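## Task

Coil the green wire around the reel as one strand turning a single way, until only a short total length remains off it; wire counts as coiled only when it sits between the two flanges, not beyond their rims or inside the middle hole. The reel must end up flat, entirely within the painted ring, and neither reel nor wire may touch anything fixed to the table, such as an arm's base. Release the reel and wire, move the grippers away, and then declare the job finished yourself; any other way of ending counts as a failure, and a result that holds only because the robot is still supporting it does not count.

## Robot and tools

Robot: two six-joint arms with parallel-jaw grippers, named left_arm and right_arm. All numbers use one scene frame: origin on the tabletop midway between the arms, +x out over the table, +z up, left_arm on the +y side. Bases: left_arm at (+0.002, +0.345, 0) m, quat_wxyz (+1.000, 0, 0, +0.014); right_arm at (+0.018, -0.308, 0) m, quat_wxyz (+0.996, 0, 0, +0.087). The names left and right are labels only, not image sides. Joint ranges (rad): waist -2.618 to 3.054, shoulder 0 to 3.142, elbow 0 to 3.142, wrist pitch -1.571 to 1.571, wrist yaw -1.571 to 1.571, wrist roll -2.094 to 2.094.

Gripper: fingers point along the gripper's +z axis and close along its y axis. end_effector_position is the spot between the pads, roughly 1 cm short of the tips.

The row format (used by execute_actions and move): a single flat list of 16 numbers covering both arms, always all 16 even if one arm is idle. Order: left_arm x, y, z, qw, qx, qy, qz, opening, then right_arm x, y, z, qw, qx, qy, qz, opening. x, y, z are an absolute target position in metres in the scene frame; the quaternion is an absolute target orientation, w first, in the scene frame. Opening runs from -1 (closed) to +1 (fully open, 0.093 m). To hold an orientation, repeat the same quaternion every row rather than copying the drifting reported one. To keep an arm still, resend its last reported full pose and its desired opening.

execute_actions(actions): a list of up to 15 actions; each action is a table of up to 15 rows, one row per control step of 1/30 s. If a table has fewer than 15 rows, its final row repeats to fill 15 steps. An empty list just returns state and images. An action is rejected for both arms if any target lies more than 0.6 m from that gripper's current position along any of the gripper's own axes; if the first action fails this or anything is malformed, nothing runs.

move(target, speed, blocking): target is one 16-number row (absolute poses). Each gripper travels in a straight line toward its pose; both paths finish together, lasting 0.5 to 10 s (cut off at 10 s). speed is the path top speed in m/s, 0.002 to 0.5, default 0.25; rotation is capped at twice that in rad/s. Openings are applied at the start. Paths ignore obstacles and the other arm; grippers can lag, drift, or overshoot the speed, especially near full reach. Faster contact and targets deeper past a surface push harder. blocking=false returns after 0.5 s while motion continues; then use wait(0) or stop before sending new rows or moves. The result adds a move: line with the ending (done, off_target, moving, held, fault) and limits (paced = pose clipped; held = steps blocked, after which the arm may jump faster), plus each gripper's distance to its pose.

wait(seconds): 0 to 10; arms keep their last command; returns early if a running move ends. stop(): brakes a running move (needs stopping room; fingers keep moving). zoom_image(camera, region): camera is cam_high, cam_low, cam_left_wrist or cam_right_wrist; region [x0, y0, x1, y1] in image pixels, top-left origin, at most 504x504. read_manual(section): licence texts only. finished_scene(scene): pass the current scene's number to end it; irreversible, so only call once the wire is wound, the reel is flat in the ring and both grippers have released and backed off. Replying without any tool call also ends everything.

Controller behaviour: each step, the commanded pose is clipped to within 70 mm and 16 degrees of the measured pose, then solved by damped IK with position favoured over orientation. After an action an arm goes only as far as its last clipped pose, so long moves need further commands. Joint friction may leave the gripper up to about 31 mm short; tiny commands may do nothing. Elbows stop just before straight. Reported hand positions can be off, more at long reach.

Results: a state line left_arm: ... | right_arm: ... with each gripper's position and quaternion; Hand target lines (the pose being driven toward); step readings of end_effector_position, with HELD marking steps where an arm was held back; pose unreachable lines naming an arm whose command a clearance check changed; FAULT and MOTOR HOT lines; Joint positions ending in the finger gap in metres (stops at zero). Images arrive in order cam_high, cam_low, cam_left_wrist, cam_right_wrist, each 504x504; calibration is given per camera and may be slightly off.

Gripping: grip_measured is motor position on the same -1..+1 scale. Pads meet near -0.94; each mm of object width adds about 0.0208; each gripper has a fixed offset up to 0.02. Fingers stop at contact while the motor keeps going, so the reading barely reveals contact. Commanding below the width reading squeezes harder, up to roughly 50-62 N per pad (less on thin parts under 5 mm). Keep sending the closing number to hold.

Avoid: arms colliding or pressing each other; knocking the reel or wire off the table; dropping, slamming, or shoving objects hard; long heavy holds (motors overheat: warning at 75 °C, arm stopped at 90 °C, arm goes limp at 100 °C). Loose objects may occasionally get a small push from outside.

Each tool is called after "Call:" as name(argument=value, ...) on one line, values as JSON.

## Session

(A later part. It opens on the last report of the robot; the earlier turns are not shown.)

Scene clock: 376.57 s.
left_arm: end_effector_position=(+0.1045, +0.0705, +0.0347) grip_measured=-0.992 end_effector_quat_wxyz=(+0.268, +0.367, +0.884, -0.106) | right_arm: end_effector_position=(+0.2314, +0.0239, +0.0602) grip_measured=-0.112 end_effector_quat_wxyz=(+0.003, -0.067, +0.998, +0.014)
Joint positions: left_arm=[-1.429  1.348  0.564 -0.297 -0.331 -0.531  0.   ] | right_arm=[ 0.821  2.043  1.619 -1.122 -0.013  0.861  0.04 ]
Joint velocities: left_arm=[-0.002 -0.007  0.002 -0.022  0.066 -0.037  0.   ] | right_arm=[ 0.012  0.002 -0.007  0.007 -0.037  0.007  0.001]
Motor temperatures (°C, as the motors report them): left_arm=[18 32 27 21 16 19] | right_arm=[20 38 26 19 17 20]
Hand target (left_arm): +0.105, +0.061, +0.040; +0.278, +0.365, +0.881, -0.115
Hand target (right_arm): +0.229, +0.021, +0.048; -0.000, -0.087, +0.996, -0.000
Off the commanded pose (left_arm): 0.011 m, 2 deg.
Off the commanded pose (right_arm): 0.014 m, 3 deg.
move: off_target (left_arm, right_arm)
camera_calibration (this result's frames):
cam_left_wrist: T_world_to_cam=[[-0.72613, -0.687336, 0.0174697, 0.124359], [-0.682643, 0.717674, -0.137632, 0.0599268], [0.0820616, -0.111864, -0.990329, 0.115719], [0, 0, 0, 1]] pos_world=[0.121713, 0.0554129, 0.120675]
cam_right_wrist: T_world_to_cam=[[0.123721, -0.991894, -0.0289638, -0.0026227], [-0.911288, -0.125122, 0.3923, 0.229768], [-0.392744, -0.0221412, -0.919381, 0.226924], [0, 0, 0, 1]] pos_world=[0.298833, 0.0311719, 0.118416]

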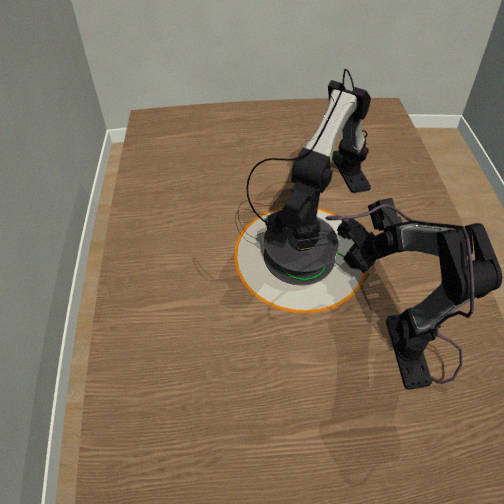

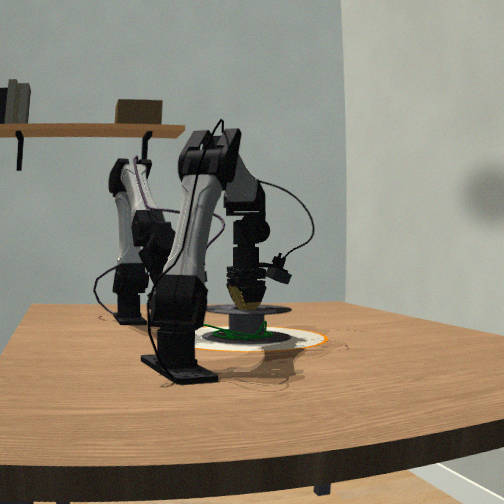

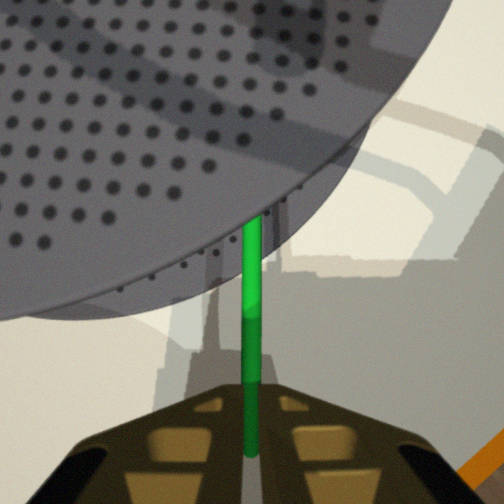

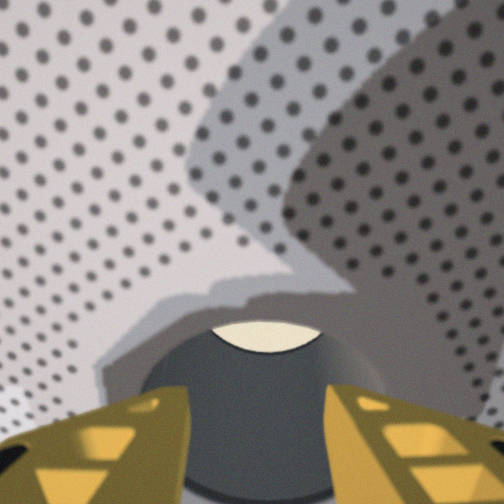

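Call:
move(target=[0.115,0.052,0.038,0.2778,0.3650,0.8811,-0.1151,-1.0,0.229,0.022,0.047,0,-0.3827,0.9239,0,-0.03], speed=0.2)

Call:
zoom_image(camera="cam_low", region=[180, 290, 320, 360])

Scene clock: 379.37 s.
left_arm: end_effector_position=(+0.1114, +0.0603, +0.0361) grip_measured=-0.992 end_effector_quat_wxyz=(+0.275, +0.368, +0.882, -0.109) | right_arm: end_effector_position=(+0.2322, +0.0249, +0.0628) grip_measured=-0.046 end_effector_quat_wxyz=(+0.011, -0.364, +0.931, +0.015)
Joint positions: left_arm=[-1.413  1.386  0.589 -0.264 -0.331 -0.508  0.   ] | right_arm=[ 0.821  2.036  1.619 -1.118 -0.012  0.25   0.043]
Joint velocities: left_arm=[-0.002  0.022 -0.007  0.022 -0.037 -0.022  0.   ] | right_arm=[-0.007  0.012 -0.027 -0.022  0.007  0.051  0.   ]
Motor temperatures (°C, as the motors report them): left_arm=[18 31 27 21 16 19] | right_arm=[20 38 26 19 17 20]
Hand target (left_arm): +0.115, +0.052, +0.038; +0.278, +0.365, +0.881, -0.115
Hand target (right_arm): +0.229, +0.021, +0.048; -0.000, -0.383, +0.924, -0.000
Off the commanded pose (left_arm): 0.009 m, 1 deg.
Off the commanded pose (right_arm): 0.016 m, 3 deg.
move: off_target (right_arm)
camera_calibration (this result's frames):
cam_left_wrist: T_world_to_cam=[[-0.728069, -0.685337, 0.0151522, 0.122452], [-0.679013, 0.717964, -0.153195, 0.0722531], [0.0941113, -0.121825, -0.98808, 0.114541], [0, 0, 0, 1]] pos_world=[0.127435, 0.0459999, 0.122389]
cam_right_wrist: T_world_to_cam=[[0.670258, -0.741796, -0.0221788, -0.135184], [-0.684093, -0.629154, 0.369029, 0.19087], [-0.287698, -0.232172, -0.929153, 0.211109], [0, 0, 0, 1]] pos_world=[0.281917, 0.068821, 0.122718]

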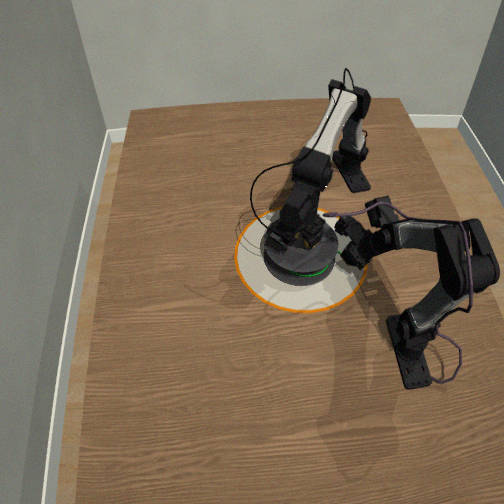

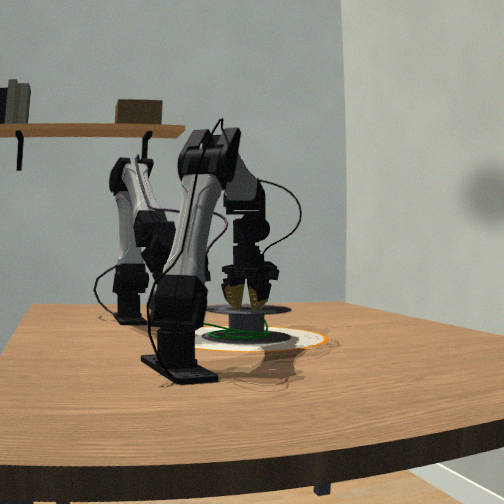

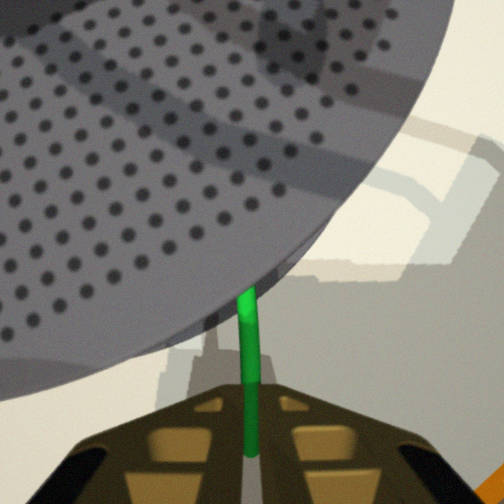

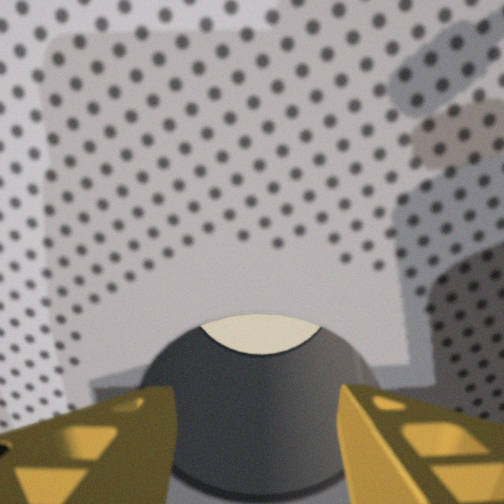

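Region (180, 290, 320, 360) of cam_low's 504x504 image, scaled by 3.600, with more detail than that image has.

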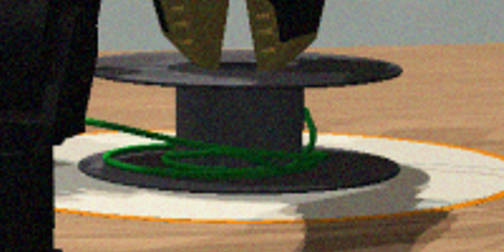

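Call:
move(target=[0.129,0.042,0.038,0.2778,0.3650,0.8811,-0.1151,-1.0,0.229,0.022,0.047,0,-0.552,0.834,0,-0.03], speed=0.15)

Call:
zoom_image(camera="cam_low", region=[180, 290, 320, 360])

Call:
zoom_image(camera="cam_high", region=[240, 190, 400, 340])

Scene clock: 382.47 s.
left_arm: end_effector_position=(+0.1194, +0.0490, +0.0360) grip_measured=-0.992 end_effector_quat_wxyz=(+0.268, +0.374, +0.881, -0.114) | right_arm: end_effector_position=(+0.2350, +0.0262, +0.0641) grip_measured=-0.041 end_effector_quat_wxyz=(+0.022, -0.532, +0.846, +0.011)
Joint positions: left_arm=[-1.374  1.435  0.63  -0.246 -0.292 -0.465  0.   ] | right_arm=[ 0.821  2.033  1.619 -1.107 -0.002 -0.129  0.043]
Joint velocities: left_arm=[-0.012 -0.002  0.017 -0.022 -0.007 -0.022  0.   ] | right_arm=[ 0.012  0.007 -0.012 -0.095 -0.051  0.051  0.001]
Motor temperatures (°C, as the motors report them): left_arm=[18 31 27 21 16 19] | right_arm=[20 39 26 19 17 20]
Hand target (left_arm): +0.128, +0.042, +0.038; +0.278, +0.365, +0.881, -0.115
Hand target (right_arm): +0.229, +0.021, +0.048; -0.000, -0.552, +0.834, +0.000
Off the commanded pose (left_arm): 0.012 m, 2 deg.
Off the commanded pose (right_arm): 0.019 m, 4 deg.
move: off_target (left_arm, right_arm)
camera_calibration (this result's frames):
cam_left_wrist: T_world_to_cam=[[-0.738574, -0.673661, 0.0262417, 0.120785], [-0.669666, 0.728589, -0.143897, 0.0838557], [0.0778185, -0.123852, -0.989245, 0.114436], [0, 0, 0, 1]] pos_world=[0.136459, 0.034445, 0.122102]
cam_right_wrist: T_world_to_cam=[[0.897032, -0.441958, 0.0024991, -0.198819], [-0.414345, -0.838993, 0.352718, 0.136332], [-0.15379, -0.317435, -0.935726, 0.184575], [0, 0, 0, 1]] pos_world=[0.263221, 0.0851026, 0.125121]

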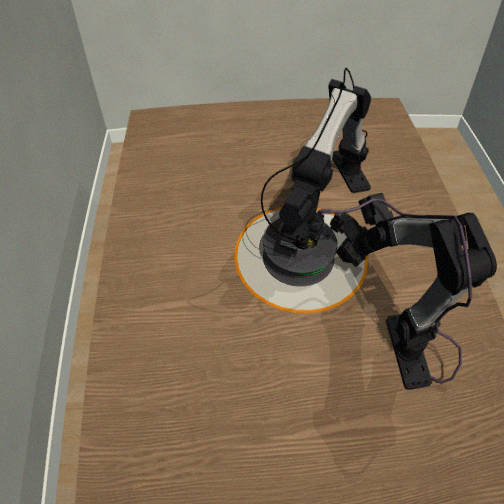

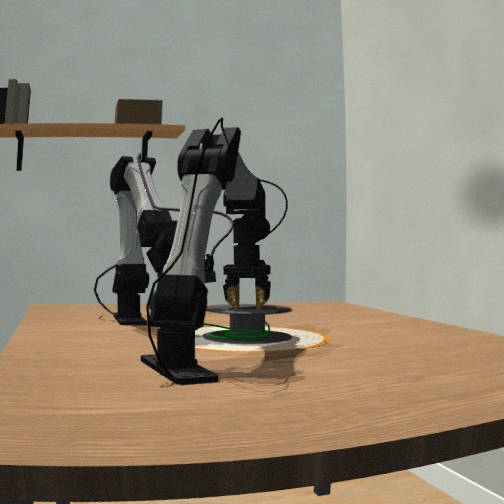

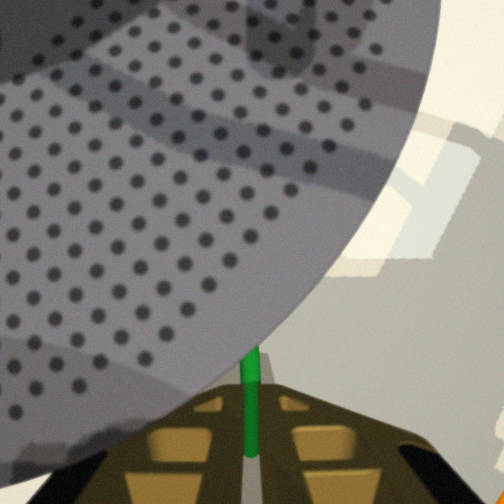

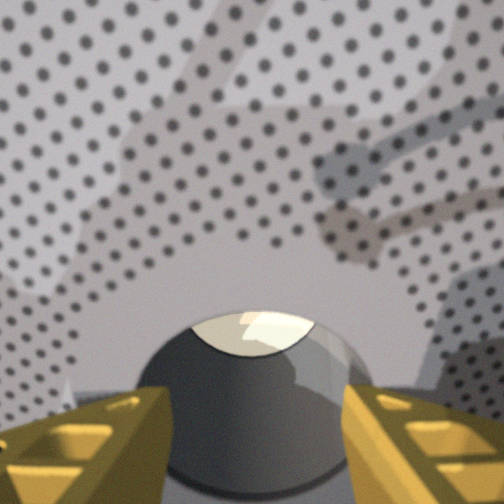

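Region (180, 290, 320, 360) of cam_low's 504x504 image, scaled by 3.600, with more detail than that image has.

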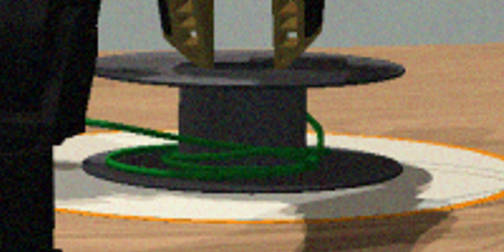

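Region (240, 190, 400, 340) of cam_high's 504x504 image, scaled by 3.150, with more detail than that image has; it fills the top 472 rows of this view, and the rest is white.

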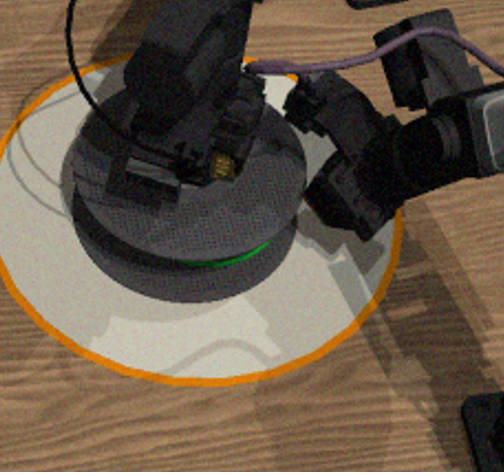

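Call:
move(target=[0.122,0.047,0.038,0.2778,0.3650,0.8811,-0.1151,-0.78,0.229,0.022,0.047,0,-0.552,0.834,0,-0.03], speed=0.05)

Call:
zoom_image(camera="cam_low", region=[180, 290, 320, 360])

Scene clock: 385.17 s.
left_arm: end_effector_position=(+0.1177, +0.0481, +0.0359) grip_measured=-0.782 end_effector_quat_wxyz=(+0.265, +0.373, +0.881, -0.117) | right_arm: end_effector_position=(+0.2358, +0.0265, +0.0653) grip_measured=-0.039 end_effector_quat_wxyz=(+0.025, -0.536, +0.844, +0.011)
Joint positions: left_arm=[-1.376  1.435  0.63  -0.245 -0.285 -0.472  0.008] | right_arm=[ 0.821  2.03   1.619 -1.105  0.001 -0.138  0.043]
Joint velocities: left_arm=[-0.017  0.007 -0.012 -0.007 -0.037 -0.037  0.001] | right_arm=[-0.017 -0.007 -0.002 -0.022 -0.081 -0.066 -0.   ]
Motor temperatures (°C, as the motors report them): left_arm=[18 31 28 21 16 19] | right_arm=[20 38 26 19 17 20]
Hand target (left_arm): +0.122, +0.047, +0.038; +0.278, +0.365, +0.881, -0.115
Hand target (right_arm): +0.229, +0.021, +0.048; -0.000, -0.552, +0.834, +0.000
Off the commanded pose (left_arm): 0.005 m, 2 deg.
Off the commanded pose (right_arm): 0.020 m, 4 deg.
move: off_target (right_arm)
camera_calibration (this result's frames):
cam_left_wrist: T_world_to_cam=[[-0.738533, -0.673278, 0.0355828, 0.118591], [-0.670605, 0.728096, -0.142006, 0.0834361], [0.0697018, -0.128738, -0.989226, 0.115495], [0, 0, 0, 1]] pos_world=[0.135486, 0.0339637, 0.121879]
cam_right_wrist: T_world_to_cam=[[0.900951, -0.433876, 0.00627462, -0.200736], [-0.408715, -0.843669, 0.348101, 0.135617], [-0.145739, -0.316187, -0.937436, 0.184089], [0, 0, 0, 1]] pos_world=[0.263111, 0.0855278, 0.126623]

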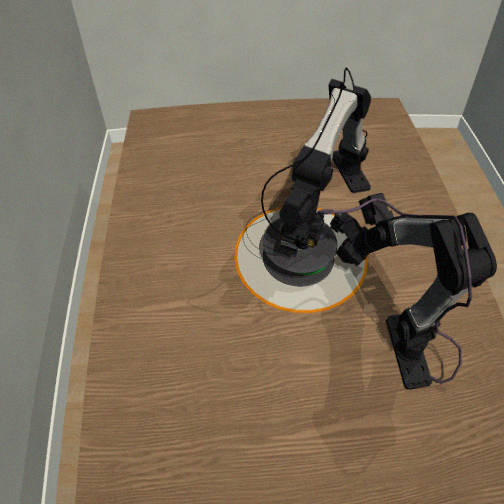

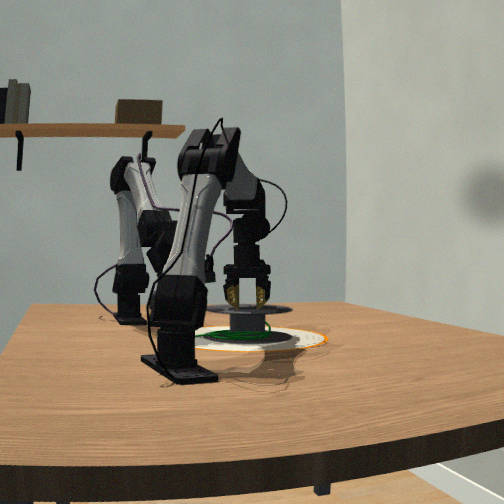

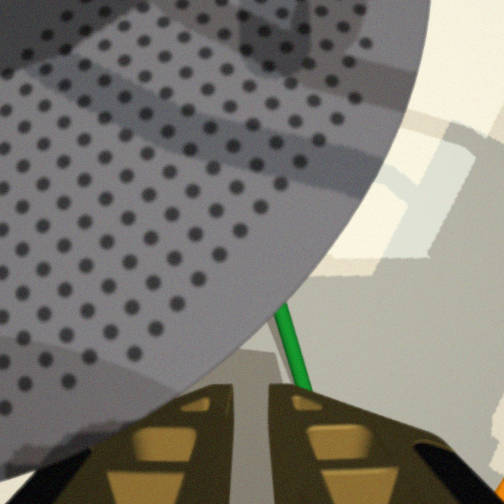

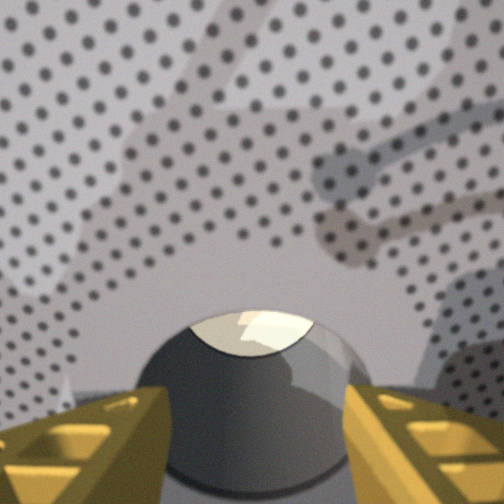

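Region (180, 290, 320, 360) of cam_low's 504x504 image, scaled by 3.600, with more detail than that image has.

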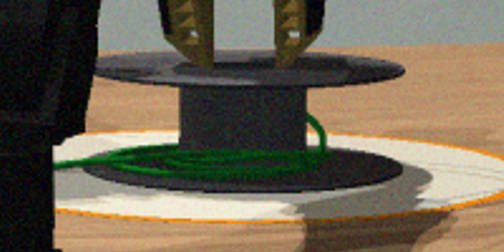

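Call:
move(target=[0.095,0.06,0.06,0.2778,0.3650,0.8811,-0.1151,-0.5,0.229,0.022,0.047,0,-0.552,0.834,0,-0.03], speed=0.15)

Call:
zoom_image(camera="cam_high", region=[240, 190, 400, 340])

Scene clock: 386.90 s.
left_arm: end_effector_position=(+0.0958, +0.0612, +0.0512) grip_measured=-0.502 end_effector_quat_wxyz=(+0.269, +0.368, +0.883, -0.110) | right_arm: end_effector_position=(+0.2371, +0.0275, +0.0654) grip_measured=-0.039 end_effector_quat_wxyz=(+0.029, -0.540, +0.841, +0.011)
Joint positions: left_arm=[-1.474  1.339  0.63  -0.377 -0.35  -0.569  0.021] | right_arm=[ 0.821  2.03   1.619 -1.099  0.004 -0.146  0.043]
Joint velocities: left_arm=[-0.022 -0.007 -0.007 -0.11   0.007 -0.051 -0.002] | right_arm=[-0.002  0.007  0.002  0.066 -0.037 -0.051  0.001]
Motor temperatures (°C, as the motors report them): left_arm=[18 31 28 21 16 19] | right_arm=[20 38 26 19 17 20]
Hand target (left_arm): +0.096, +0.060, +0.059; +0.278, +0.365, +0.881, -0.115
Hand target (right_arm): +0.229, +0.021, +0.048; +0.000, -0.552, +0.834, +0.000
Off the commanded pose (left_arm): 0.009 m, 1 deg.
Off the commanded pose (right_arm): 0.021 m, 4 deg.
move: off_target (right_arm)
camera_calibration (this result's frames):
cam_left_wrist: T_world_to_cam=[[-0.72911, -0.684038, 0.0221507, 0.11116], [-0.679378, 0.719472, -0.144243, 0.0627963], [0.0827307, -0.120218, -0.989294, 0.132114], [0, 0, 0, 1]] pos_world=[0.11278, 0.0467399, 0.137295]
cam_right_wrist: T_world_to_cam=[[0.904411, -0.426521, 0.0110023, -0.202841], [-0.404146, -0.84813, 0.342552, 0.136379], [-0.136774, -0.314254, -0.939434, 0.18264], [0, 0, 0, 1]] pos_world=[0.263549, 0.0865464, 0.127093]

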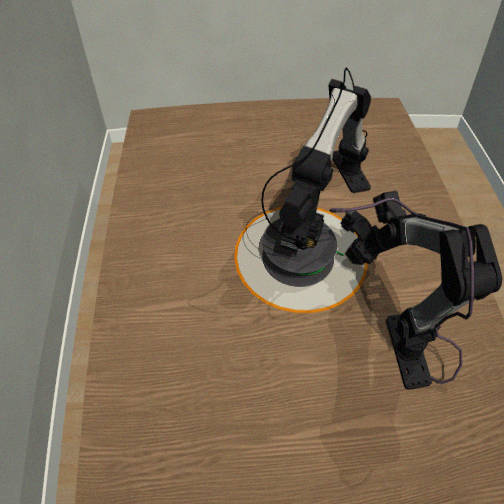

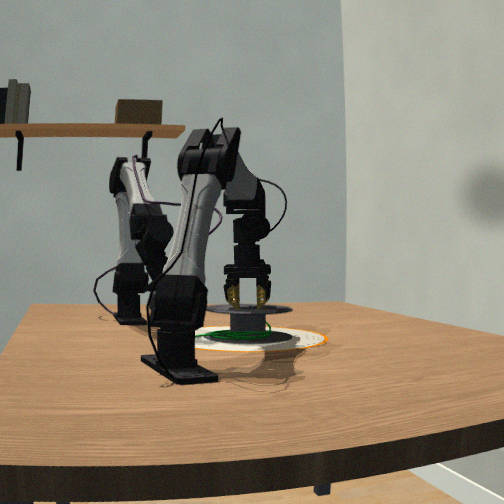

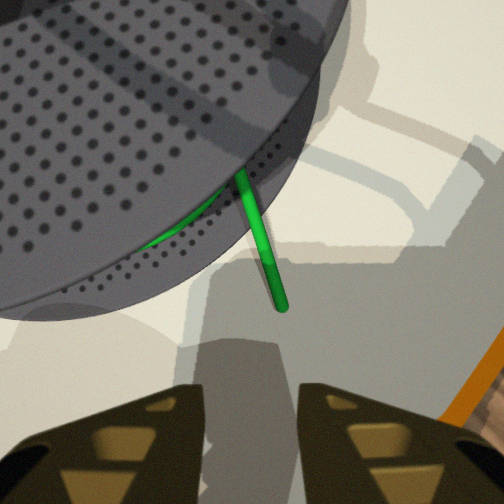

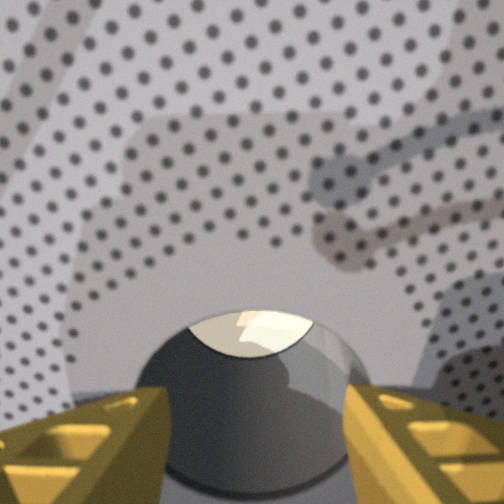

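Region (240, 190, 400, 340) of cam_high's 504x504 image, scaled by 3.150, with more detail than that image has; it fills the top 472 rows of this view, and the rest is white.

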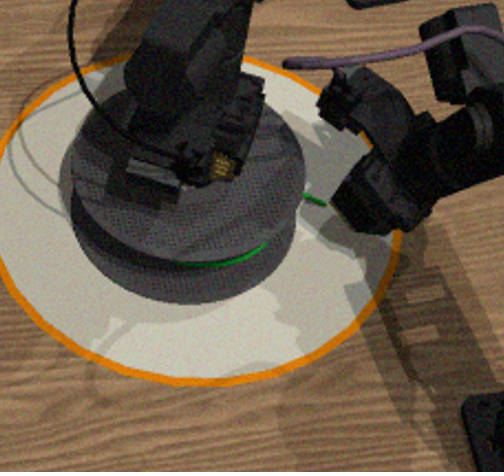

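Call:
move(target=[0.112,0.031,0.035,0.448,0.2146,0.8607,-0.1117,-0.5,0.229,0.022,0.047,0,-0.552,0.834,0,-0.03], speed=0.2)

Scene clock: 394.23 s.
left_arm: end_effector_position=(+0.1133, +0.0310, +0.0389) grip_measured=-0.502 end_effector_quat_wxyz=(+0.443, +0.217, +0.863, -0.112) | right_arm: end_effector_position=(+0.2371, +0.0275, +0.0654) grip_measured=-0.039 end_effector_quat_wxyz=(+0.029, -0.540, +0.841, +0.011)
Joint positions: left_arm=[-1.636  1.611  0.591  0.    -0.818 -0.873  0.021] | right_arm=[ 0.821  2.03   1.619 -1.099  0.004 -0.146  0.043]
Joint velocities: left_arm=[-0.007  0.017 -0.007  0.007 -0.022 -0.007  0.001] | right_arm=[ 0.012 -0.012  0.012 -0.007 -0.007  0.051  0.   ]
Motor temperatures (°C, as the motors report them): left_arm=[18 30 28 21 16 19] | right_arm=[20 38 26 19 17 20]
Hand target (left_arm): +0.112, +0.031, +0.035; +0.448, +0.216, +0.861, -0.111
Hand target (right_arm): +0.229, +0.021, +0.048; -0.000, -0.552, +0.834, +0.000
Off the commanded pose (left_arm): 0.004 m, 1 deg.
Off the commanded pose (right_arm): 0.021 m, 4 deg.
move: off_target (right_arm)
camera_calibration (this result's frames):
cam_left_wrist: T_world_to_cam=[[-0.504228, -0.863409, 0.0166886, 0.0838945], [-0.760372, 0.434728, -0.482541, 0.125888], [0.409375, -0.256, -0.875715, 0.0776452], [0, 0, 0, 1]] pos_world=[0.106238, 0.0375856, 0.127341]
cam_right_wrist: T_world_to_cam=[[0.904411, -0.426521, 0.0110023, -0.202841], [-0.404146, -0.84813, 0.342552, 0.136379], [-0.136774, -0.314254, -0.939434, 0.18264], [0, 0, 0, 1]] pos_world=[0.263549, 0.0865464, 0.127093]

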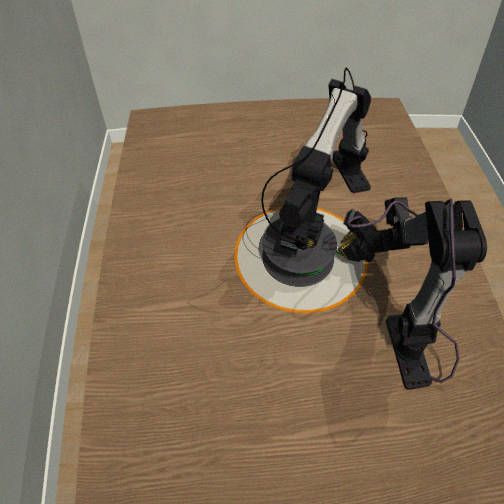

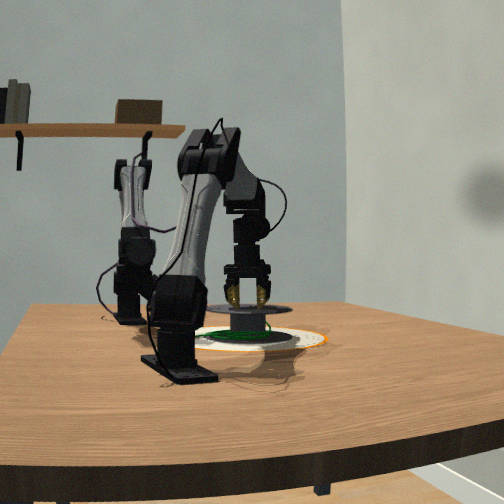

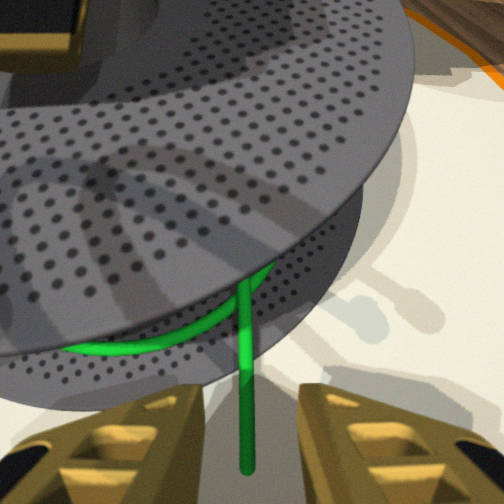

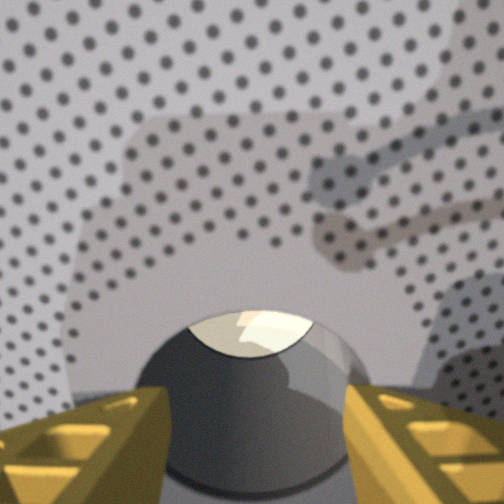

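Call:
execute_actions(actions=[])

Scene clock: 395.70 s.
left_arm: end_effector_position=(+0.1136, +0.0309, +0.0393) grip_measured=-0.502 end_effector_quat_wxyz=(+0.444, +0.215, +0.862, -0.113) | right_arm: end_effector_position=(+0.2371, +0.0275, +0.0654) grip_measured=-0.039 end_effector_quat_wxyz=(+0.029, -0.540, +0.841, +0.011)
Joint positions: left_arm=[-1.636  1.611  0.591  0.002 -0.82  -0.874  0.021] | right_arm=[ 0.821  2.03   1.619 -1.099  0.004 -0.146  0.043]
Joint velocities: left_arm=[ 0.017  0.002  0.007  0.066  0.007 -0.037 -0.   ] | right_arm=[ 0.007 -0.007 -0.007 -0.022 -0.022 -0.051  0.   ]
Motor temperatures (°C, as the motors report them): left_arm=[18 30 28 21 17 19] | right_arm=[20 38 26 19 17 20]
Hand target (left_arm): +0.112, +0.031, +0.035; +0.448, +0.215, +0.861, -0.111
Hand target (right_arm): +0.229, +0.021, +0.048; -0.000, -0.552, +0.834, +0.000
Off the commanded pose (left_arm): 0.005 m, 1 deg.
Off the commanded pose (right_arm): 0.021 m, 4 deg.
camera_calibration (this result's frames):
cam_left_wrist: T_world_to_cam=[[-0.503002, -0.8641, 0.0178911, 0.083719], [-0.760385, 0.432598, -0.484432, 0.126419], [0.410858, -0.257274, -0.874646, 0.0776604], [0, 0, 0, 1]] pos_world=[0.10633, 0.0376331, 0.127669]
cam_right_wrist: T_world_to_cam=[[0.904411, -0.426521, 0.0110023, -0.202841], [-0.404146, -0.84813, 0.342552, 0.136379], [-0.136774, -0.314254, -0.939434, 0.18264], [0, 0, 0, 1]] pos_world=[0.263549, 0.0865464, 0.127093]

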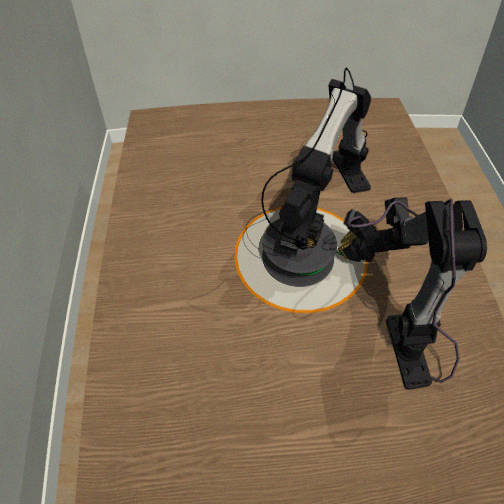

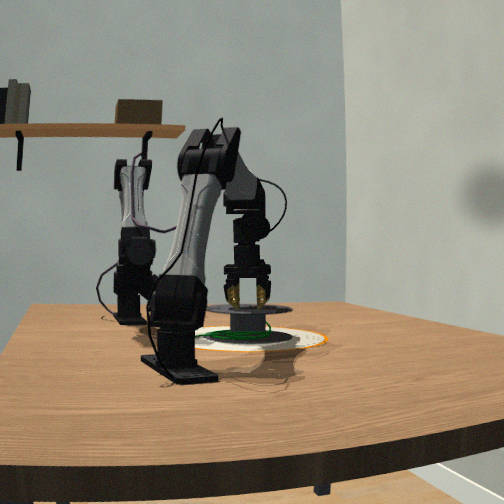

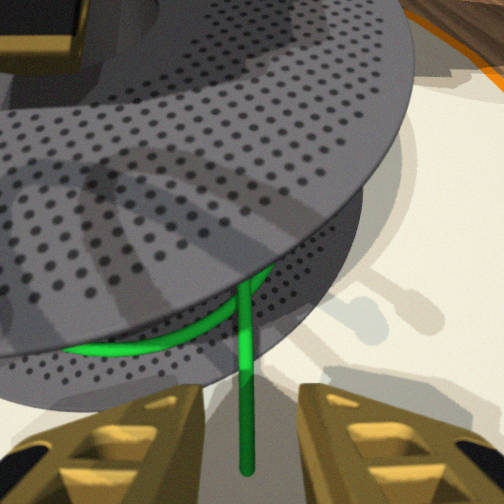

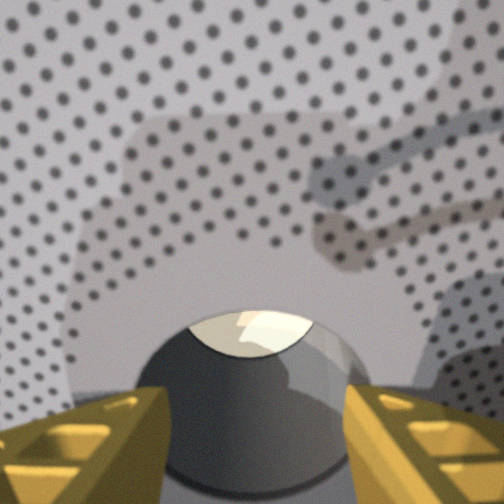

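Call:
move(target=[0.112,0.031,0.004,0.448,0.2146,0.8607,-0.1117,-0.6,0.229,0.022,0.047,0,-0.552,0.834,0,-0.03], speed=0.06)

Scene clock: 397.57 s.
left_arm: end_effector_position=(+0.1143, +0.0284, +0.0125) grip_measured=-0.598 end_effector_quat_wxyz=(+0.450, +0.210, +0.861, -0.114) | right_arm: end_effector_position=(+0.2371, +0.0275, +0.0654) grip_measured=-0.039 end_effector_quat_wxyz=(+0.029, -0.540, +0.841, +0.011)
Joint positions: left_arm=[-1.639  1.732  0.559  0.159 -0.835 -0.881  0.016] | right_arm=[ 0.821  2.03   1.619 -1.099  0.004 -0.146  0.043]
Joint velocities: left_arm=[ 0.022  0.027 -0.007  0.066  0.007  0.022 -0.   ] | right_arm=[ 0.007  0.012  0.002 -0.022  0.007 -0.007 -0.   ]
Motor temperatures (°C, as the motors report them): left_arm=[18 30 28 21 17 19] | right_arm=[20 38 26 19 17 20]
Hand target (left_arm): +0.112, +0.031, +0.005; +0.448, +0.214, +0.861, -0.111
Hand target (right_arm): +0.229, +0.021, +0.048; -0.000, -0.552, +0.834, +0.000
Off the commanded pose (left_arm): 0.009 m, 1 deg.
Off the commanded pose (right_arm): 0.021 m, 4 deg.
move: off_target (right_arm)
camera_calibration (this result's frames):
cam_left_wrist: T_world_to_cam=[[-0.495264, -0.868501, 0.0204908, 0.0815918], [-0.759368, 0.421333, -0.495821, 0.115409], [0.421988, -0.261122, -0.868183, 0.0520765], [0, 0, 0, 1]] pos_world=[0.106072, 0.0358351, 0.100762]
cam_right_wrist: T_world_to_cam=[[0.904411, -0.426521, 0.0110023, -0.202841], [-0.404146, -0.84813, 0.342552, 0.136379], [-0.136774, -0.314254, -0.939434, 0.18264], [0, 0, 0, 1]] pos_world=[0.263549, 0.0865464, 0.127093]

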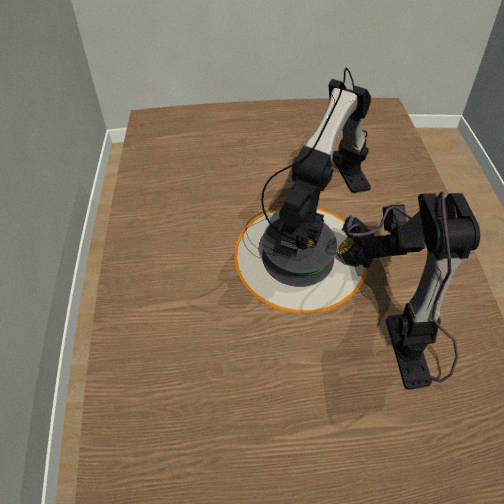

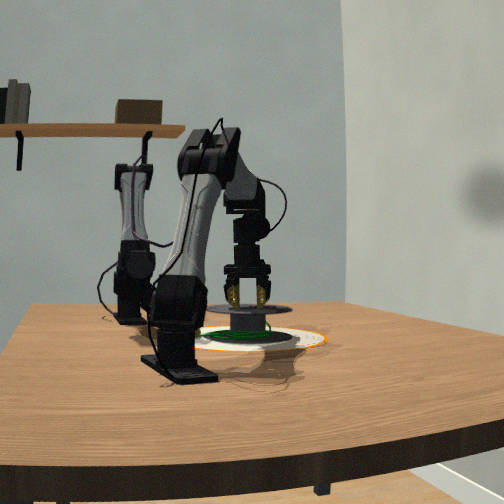

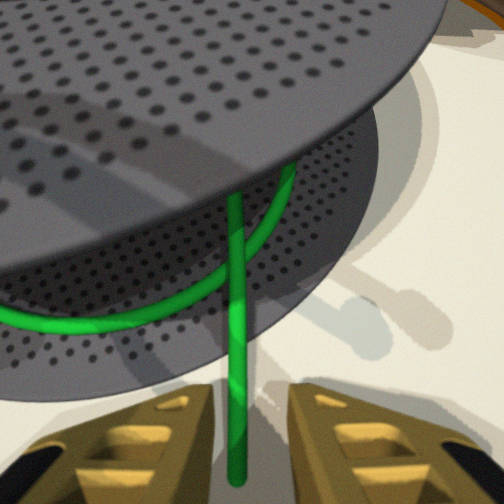

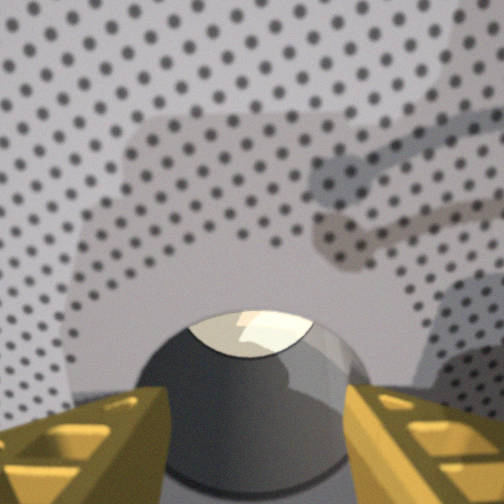

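Call:
move(target=[0.112,0.031,0.004,0.448,0.2146,0.8607,-0.1117,-0.6,0.229,0.022,0.047,0,-0.7193,0.6947,0,-0.03], speed=0.15)

Scene clock: 400.63 s.
left_arm: end_effector_position=(+0.1142, +0.0272, +0.0129) grip_measured=-0.598 end_effector_quat_wxyz=(+0.450, +0.209, +0.860, -0.117) | right_arm: end_effector_position=(+0.2346, +0.0292, +0.0654) grip_measured=-0.038 end_effector_quat_wxyz=(+0.029, -0.708, +0.706, +0.013)
Joint positions: left_arm=[-1.639  1.734  0.559  0.167 -0.835 -0.881  0.016] | right_arm=[ 0.821  2.03   1.619 -1.099 -0.014 -0.579  0.043]
Joint velocities: left_arm=[-0.012  0.007 -0.002 -0.051 -0.007  0.037 -0.   ] | right_arm=[-0.002 -0.012  0.012 -0.022 -0.022 -0.022  0.   ]
Motor temperatures (°C, as the motors report them): left_arm=[18 30 27 21 17 19] | right_arm=[20 38 26 19 17 20]
Hand target (left_arm): +0.112, +0.031, +0.004; +0.448, +0.215, +0.861, -0.111
Hand target (right_arm): +0.229, +0.021, +0.048; +0.000, +0.719, -0.695, -0.001
Off the commanded pose (left_arm): 0.010 m, 1 deg.
Off the commanded pose (right_arm): 0.020 m, 4 deg.
move: off_target (right_arm)
camera_calibration (this result's frames):
cam_left_wrist: T_world_to_cam=[[-0.495258, -0.868339, 0.0265882, 0.0804553], [-0.759508, 0.417922, -0.498486, 0.116203], [0.421744, -0.267073, -0.86649, 0.0522947], [0, 0, 0, 1]] pos_world=[0.106049, 0.035265, 0.1011]
cam_right_wrist: T_world_to_cam=[[0.999771, -0.0074083, 0.0200636, -0.235044], [-0.0138513, -0.939061, 0.34347, 0.0477887], [0.0162964, -0.34367, -0.938949, 0.147746], [0, 0, 0, 1]] pos_world=[0.233245, 0.093911, 0.127028]

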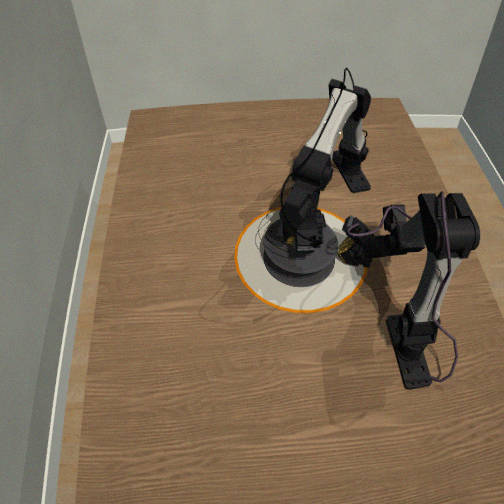

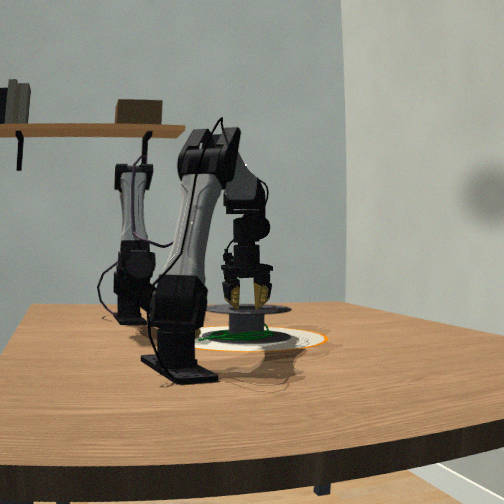

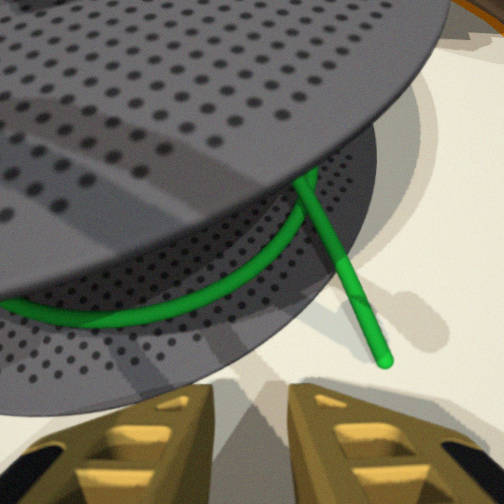

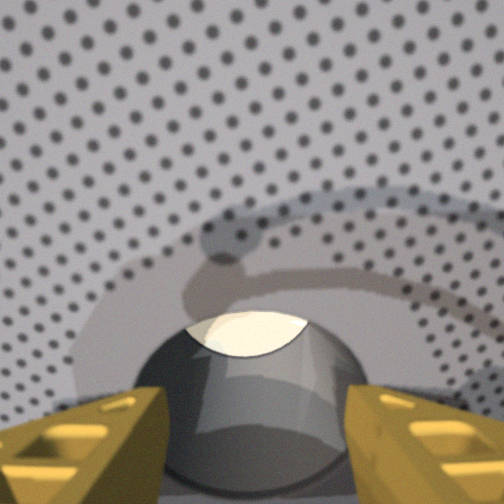

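Call:
move(target=[0.09,0.06,0.07,0.448,0.2146,0.8607,-0.1117,-0.6,0.231,0.024,0.062,0,-0.7193,0.6947,0,-0.97], speed=0.15)

Call:
move(target=[0.08,0.22,0.17,0.2,0.4,0.88,-0.1,-0.6,0.231,0.024,0.14,0,-0.7193,0.6947,0,-0.97], speed=0.2)

Scene clock: 403.93 s.
left_arm: end_effector_position=(+0.0930, +0.0676, +0.0566) grip_measured=-0.598 end_effector_quat_wxyz=(+0.442, +0.222, +0.864, -0.097) | right_arm: end_effector_position=(+0.2305, +0.0227, +0.0647) grip_measured=-0.965 end_effector_quat_wxyz=(+0.006, -0.715, +0.699, +0.008)
Joint positions: left_arm=[-1.739  1.443  0.559 -0.272 -0.869 -1.014  0.016] | right_arm=[ 0.821  2.044  1.639 -1.151 -0.013 -0.599  0.   ]
Joint velocities: left_arm=[-0.012  0.002 -0.012 -0.081 -0.007 -0.022 -0.   ] | right_arm=[ 0.007  0.012 -0.022  0.037 -0.051 -0.022  0.   ]
Motor temperatures (°C, as the motors report them): left_arm=[18 30 27 21 17 19] | right_arm=[20 38 26 19 17 20]
Hand target (left_arm): +0.091, +0.061, +0.069; +0.448, +0.214, +0.861, -0.111
Hand target (right_arm): +0.231, +0.024, +0.062; -0.000, +0.719, -0.695, -0.000
Off the commanded pose (left_arm): 0.016 m, 2 deg.
Off the commanded pose (right_arm): 0.003 m, 1 deg.
move: off_target (left_arm)
camera_calibration (this result's frames):
cam_left_wrist: T_world_to_cam=[[-0.500435, -0.86568, -0.0128016, 0.10633], [-0.760238, 0.446459, -0.471924, 0.101621], [0.414251, -0.226435, -0.881546, 0.10867], [0, 0, 0, 1]] pos_world=[0.0854504, 0.0712849, 0.145116]
cam_right_wrist: T_world_to_cam=[[0.999911, 0.0127049, -0.00397322, -0.229925], [0.0132611, -0.924721, 0.380415, 0.0328718], [0.001159, -0.380434, -0.924808, 0.148334], [0, 0, 0, 1]] pos_world=[0.229297, 0.0897495, 0.123762]

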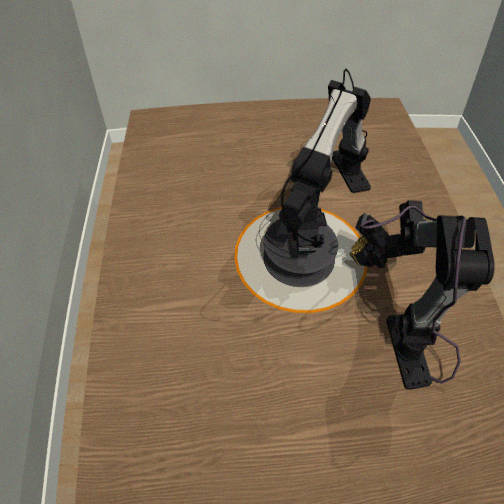

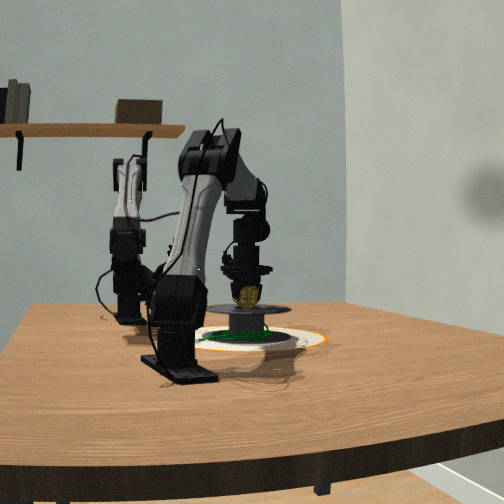

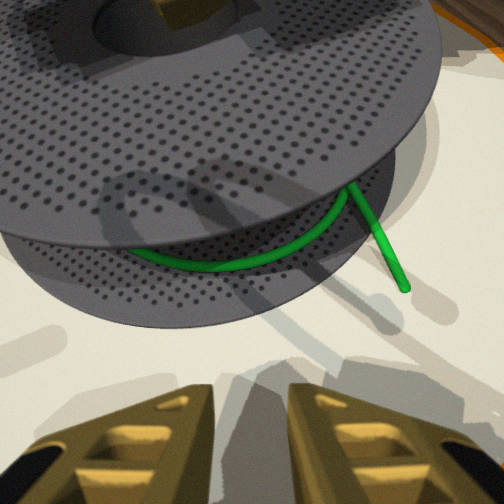

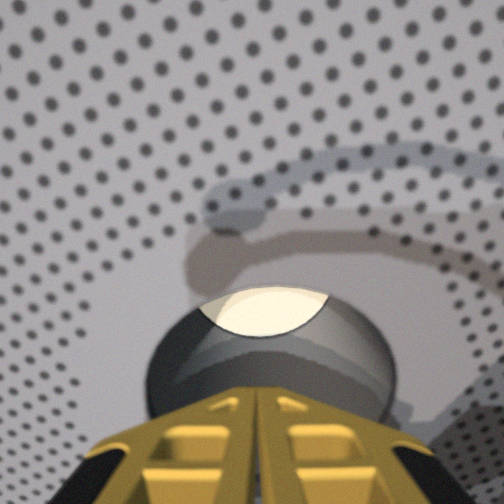

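Scene clock: 406.20 s.
left_arm: end_effector_position=(+0.0824, +0.2169, +0.1617) grip_measured=-0.598 end_effector_quat_wxyz=(+0.197, +0.403, +0.889, -0.092) | right_arm: end_effector_position=(+0.2317, +0.0244, +0.1444) grip_measured=-0.965 end_effector_quat_wxyz=(+0.009, -0.715, +0.699, +0.008)
Joint positions: left_arm=[-1.17   0.699  0.859 -1.307 -0.118 -0.265  0.016] | right_arm=[ 0.821  2.044  1.957 -1.462 -0.013 -0.599  0.   ]
Joint velocities: left_arm=[-0.007 -0.027 -0.002 -0.051 -0.037  0.037  0.   ] | right_arm=[-0.002  0.002  0.007 -0.037  0.051  0.11   0.   ]
Motor temperatures (°C, as the motors report them): left_arm=[18 29 27 21 17 19] | right_arm=[20 39 26 18 17 20]
Hand target (left_arm): +0.081, +0.218, +0.169; +0.203, +0.402, +0.887, -0.103
Hand target (right_arm): +0.232, +0.025, +0.140; -0.000, +0.719, -0.695, -0.000
Off the commanded pose (left_arm): 0.009 m, 1 deg.
Off the commanded pose (right_arm): 0.004 m, 2 deg.
move: done
camera_calibration (this result's frames):
cam_left_wrist: T_world_to_cam=[[-0.768265, -0.639236, 0.0338617, 0.197127], [-0.639413, 0.768834, 0.0067481, -0.0807423], [-0.0303477, -0.0164673, -0.999404, 0.249714], [0, 0, 0, 1]] pos_world=[0.107396, 0.1922, 0.243435]
cam_right_wrist: T_world_to_cam=[[0.999914, 0.0130898, -0.0000451896, -0.231387], [0.0121483, -0.926694, 0.375621, 0.00508763], [0.00487494, -0.375589, -0.926773, 0.222035], [0, 0, 0, 1]] pos_world=[0.230223, 0.0911375, 0.203855]

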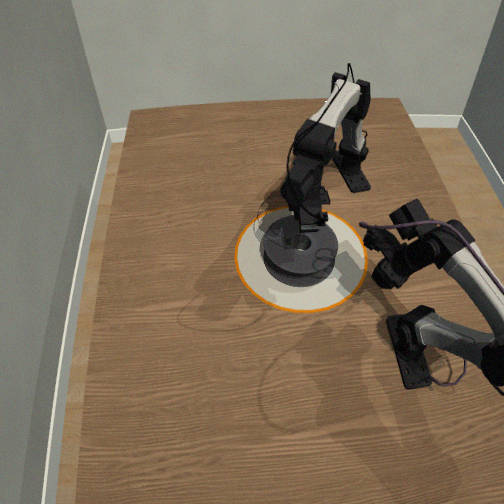

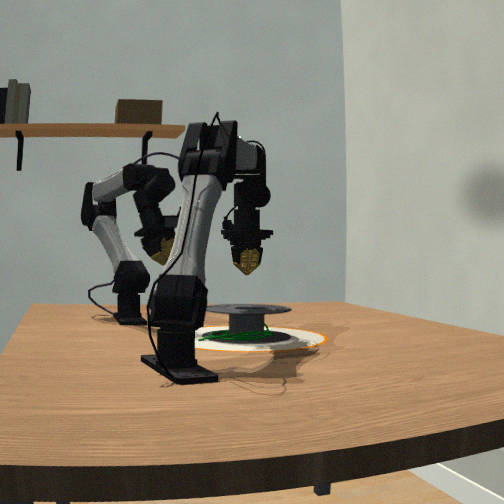

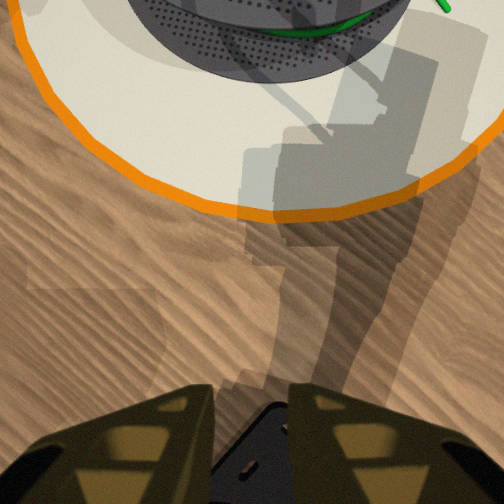

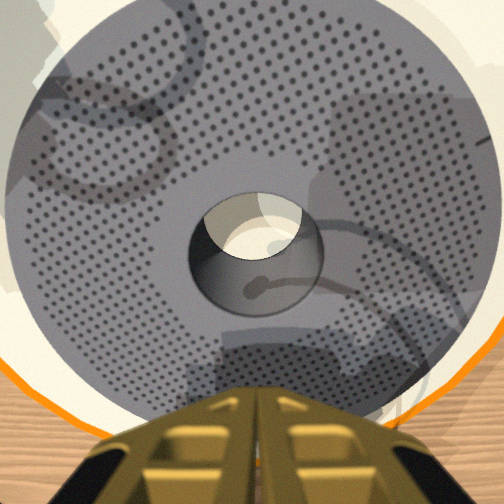

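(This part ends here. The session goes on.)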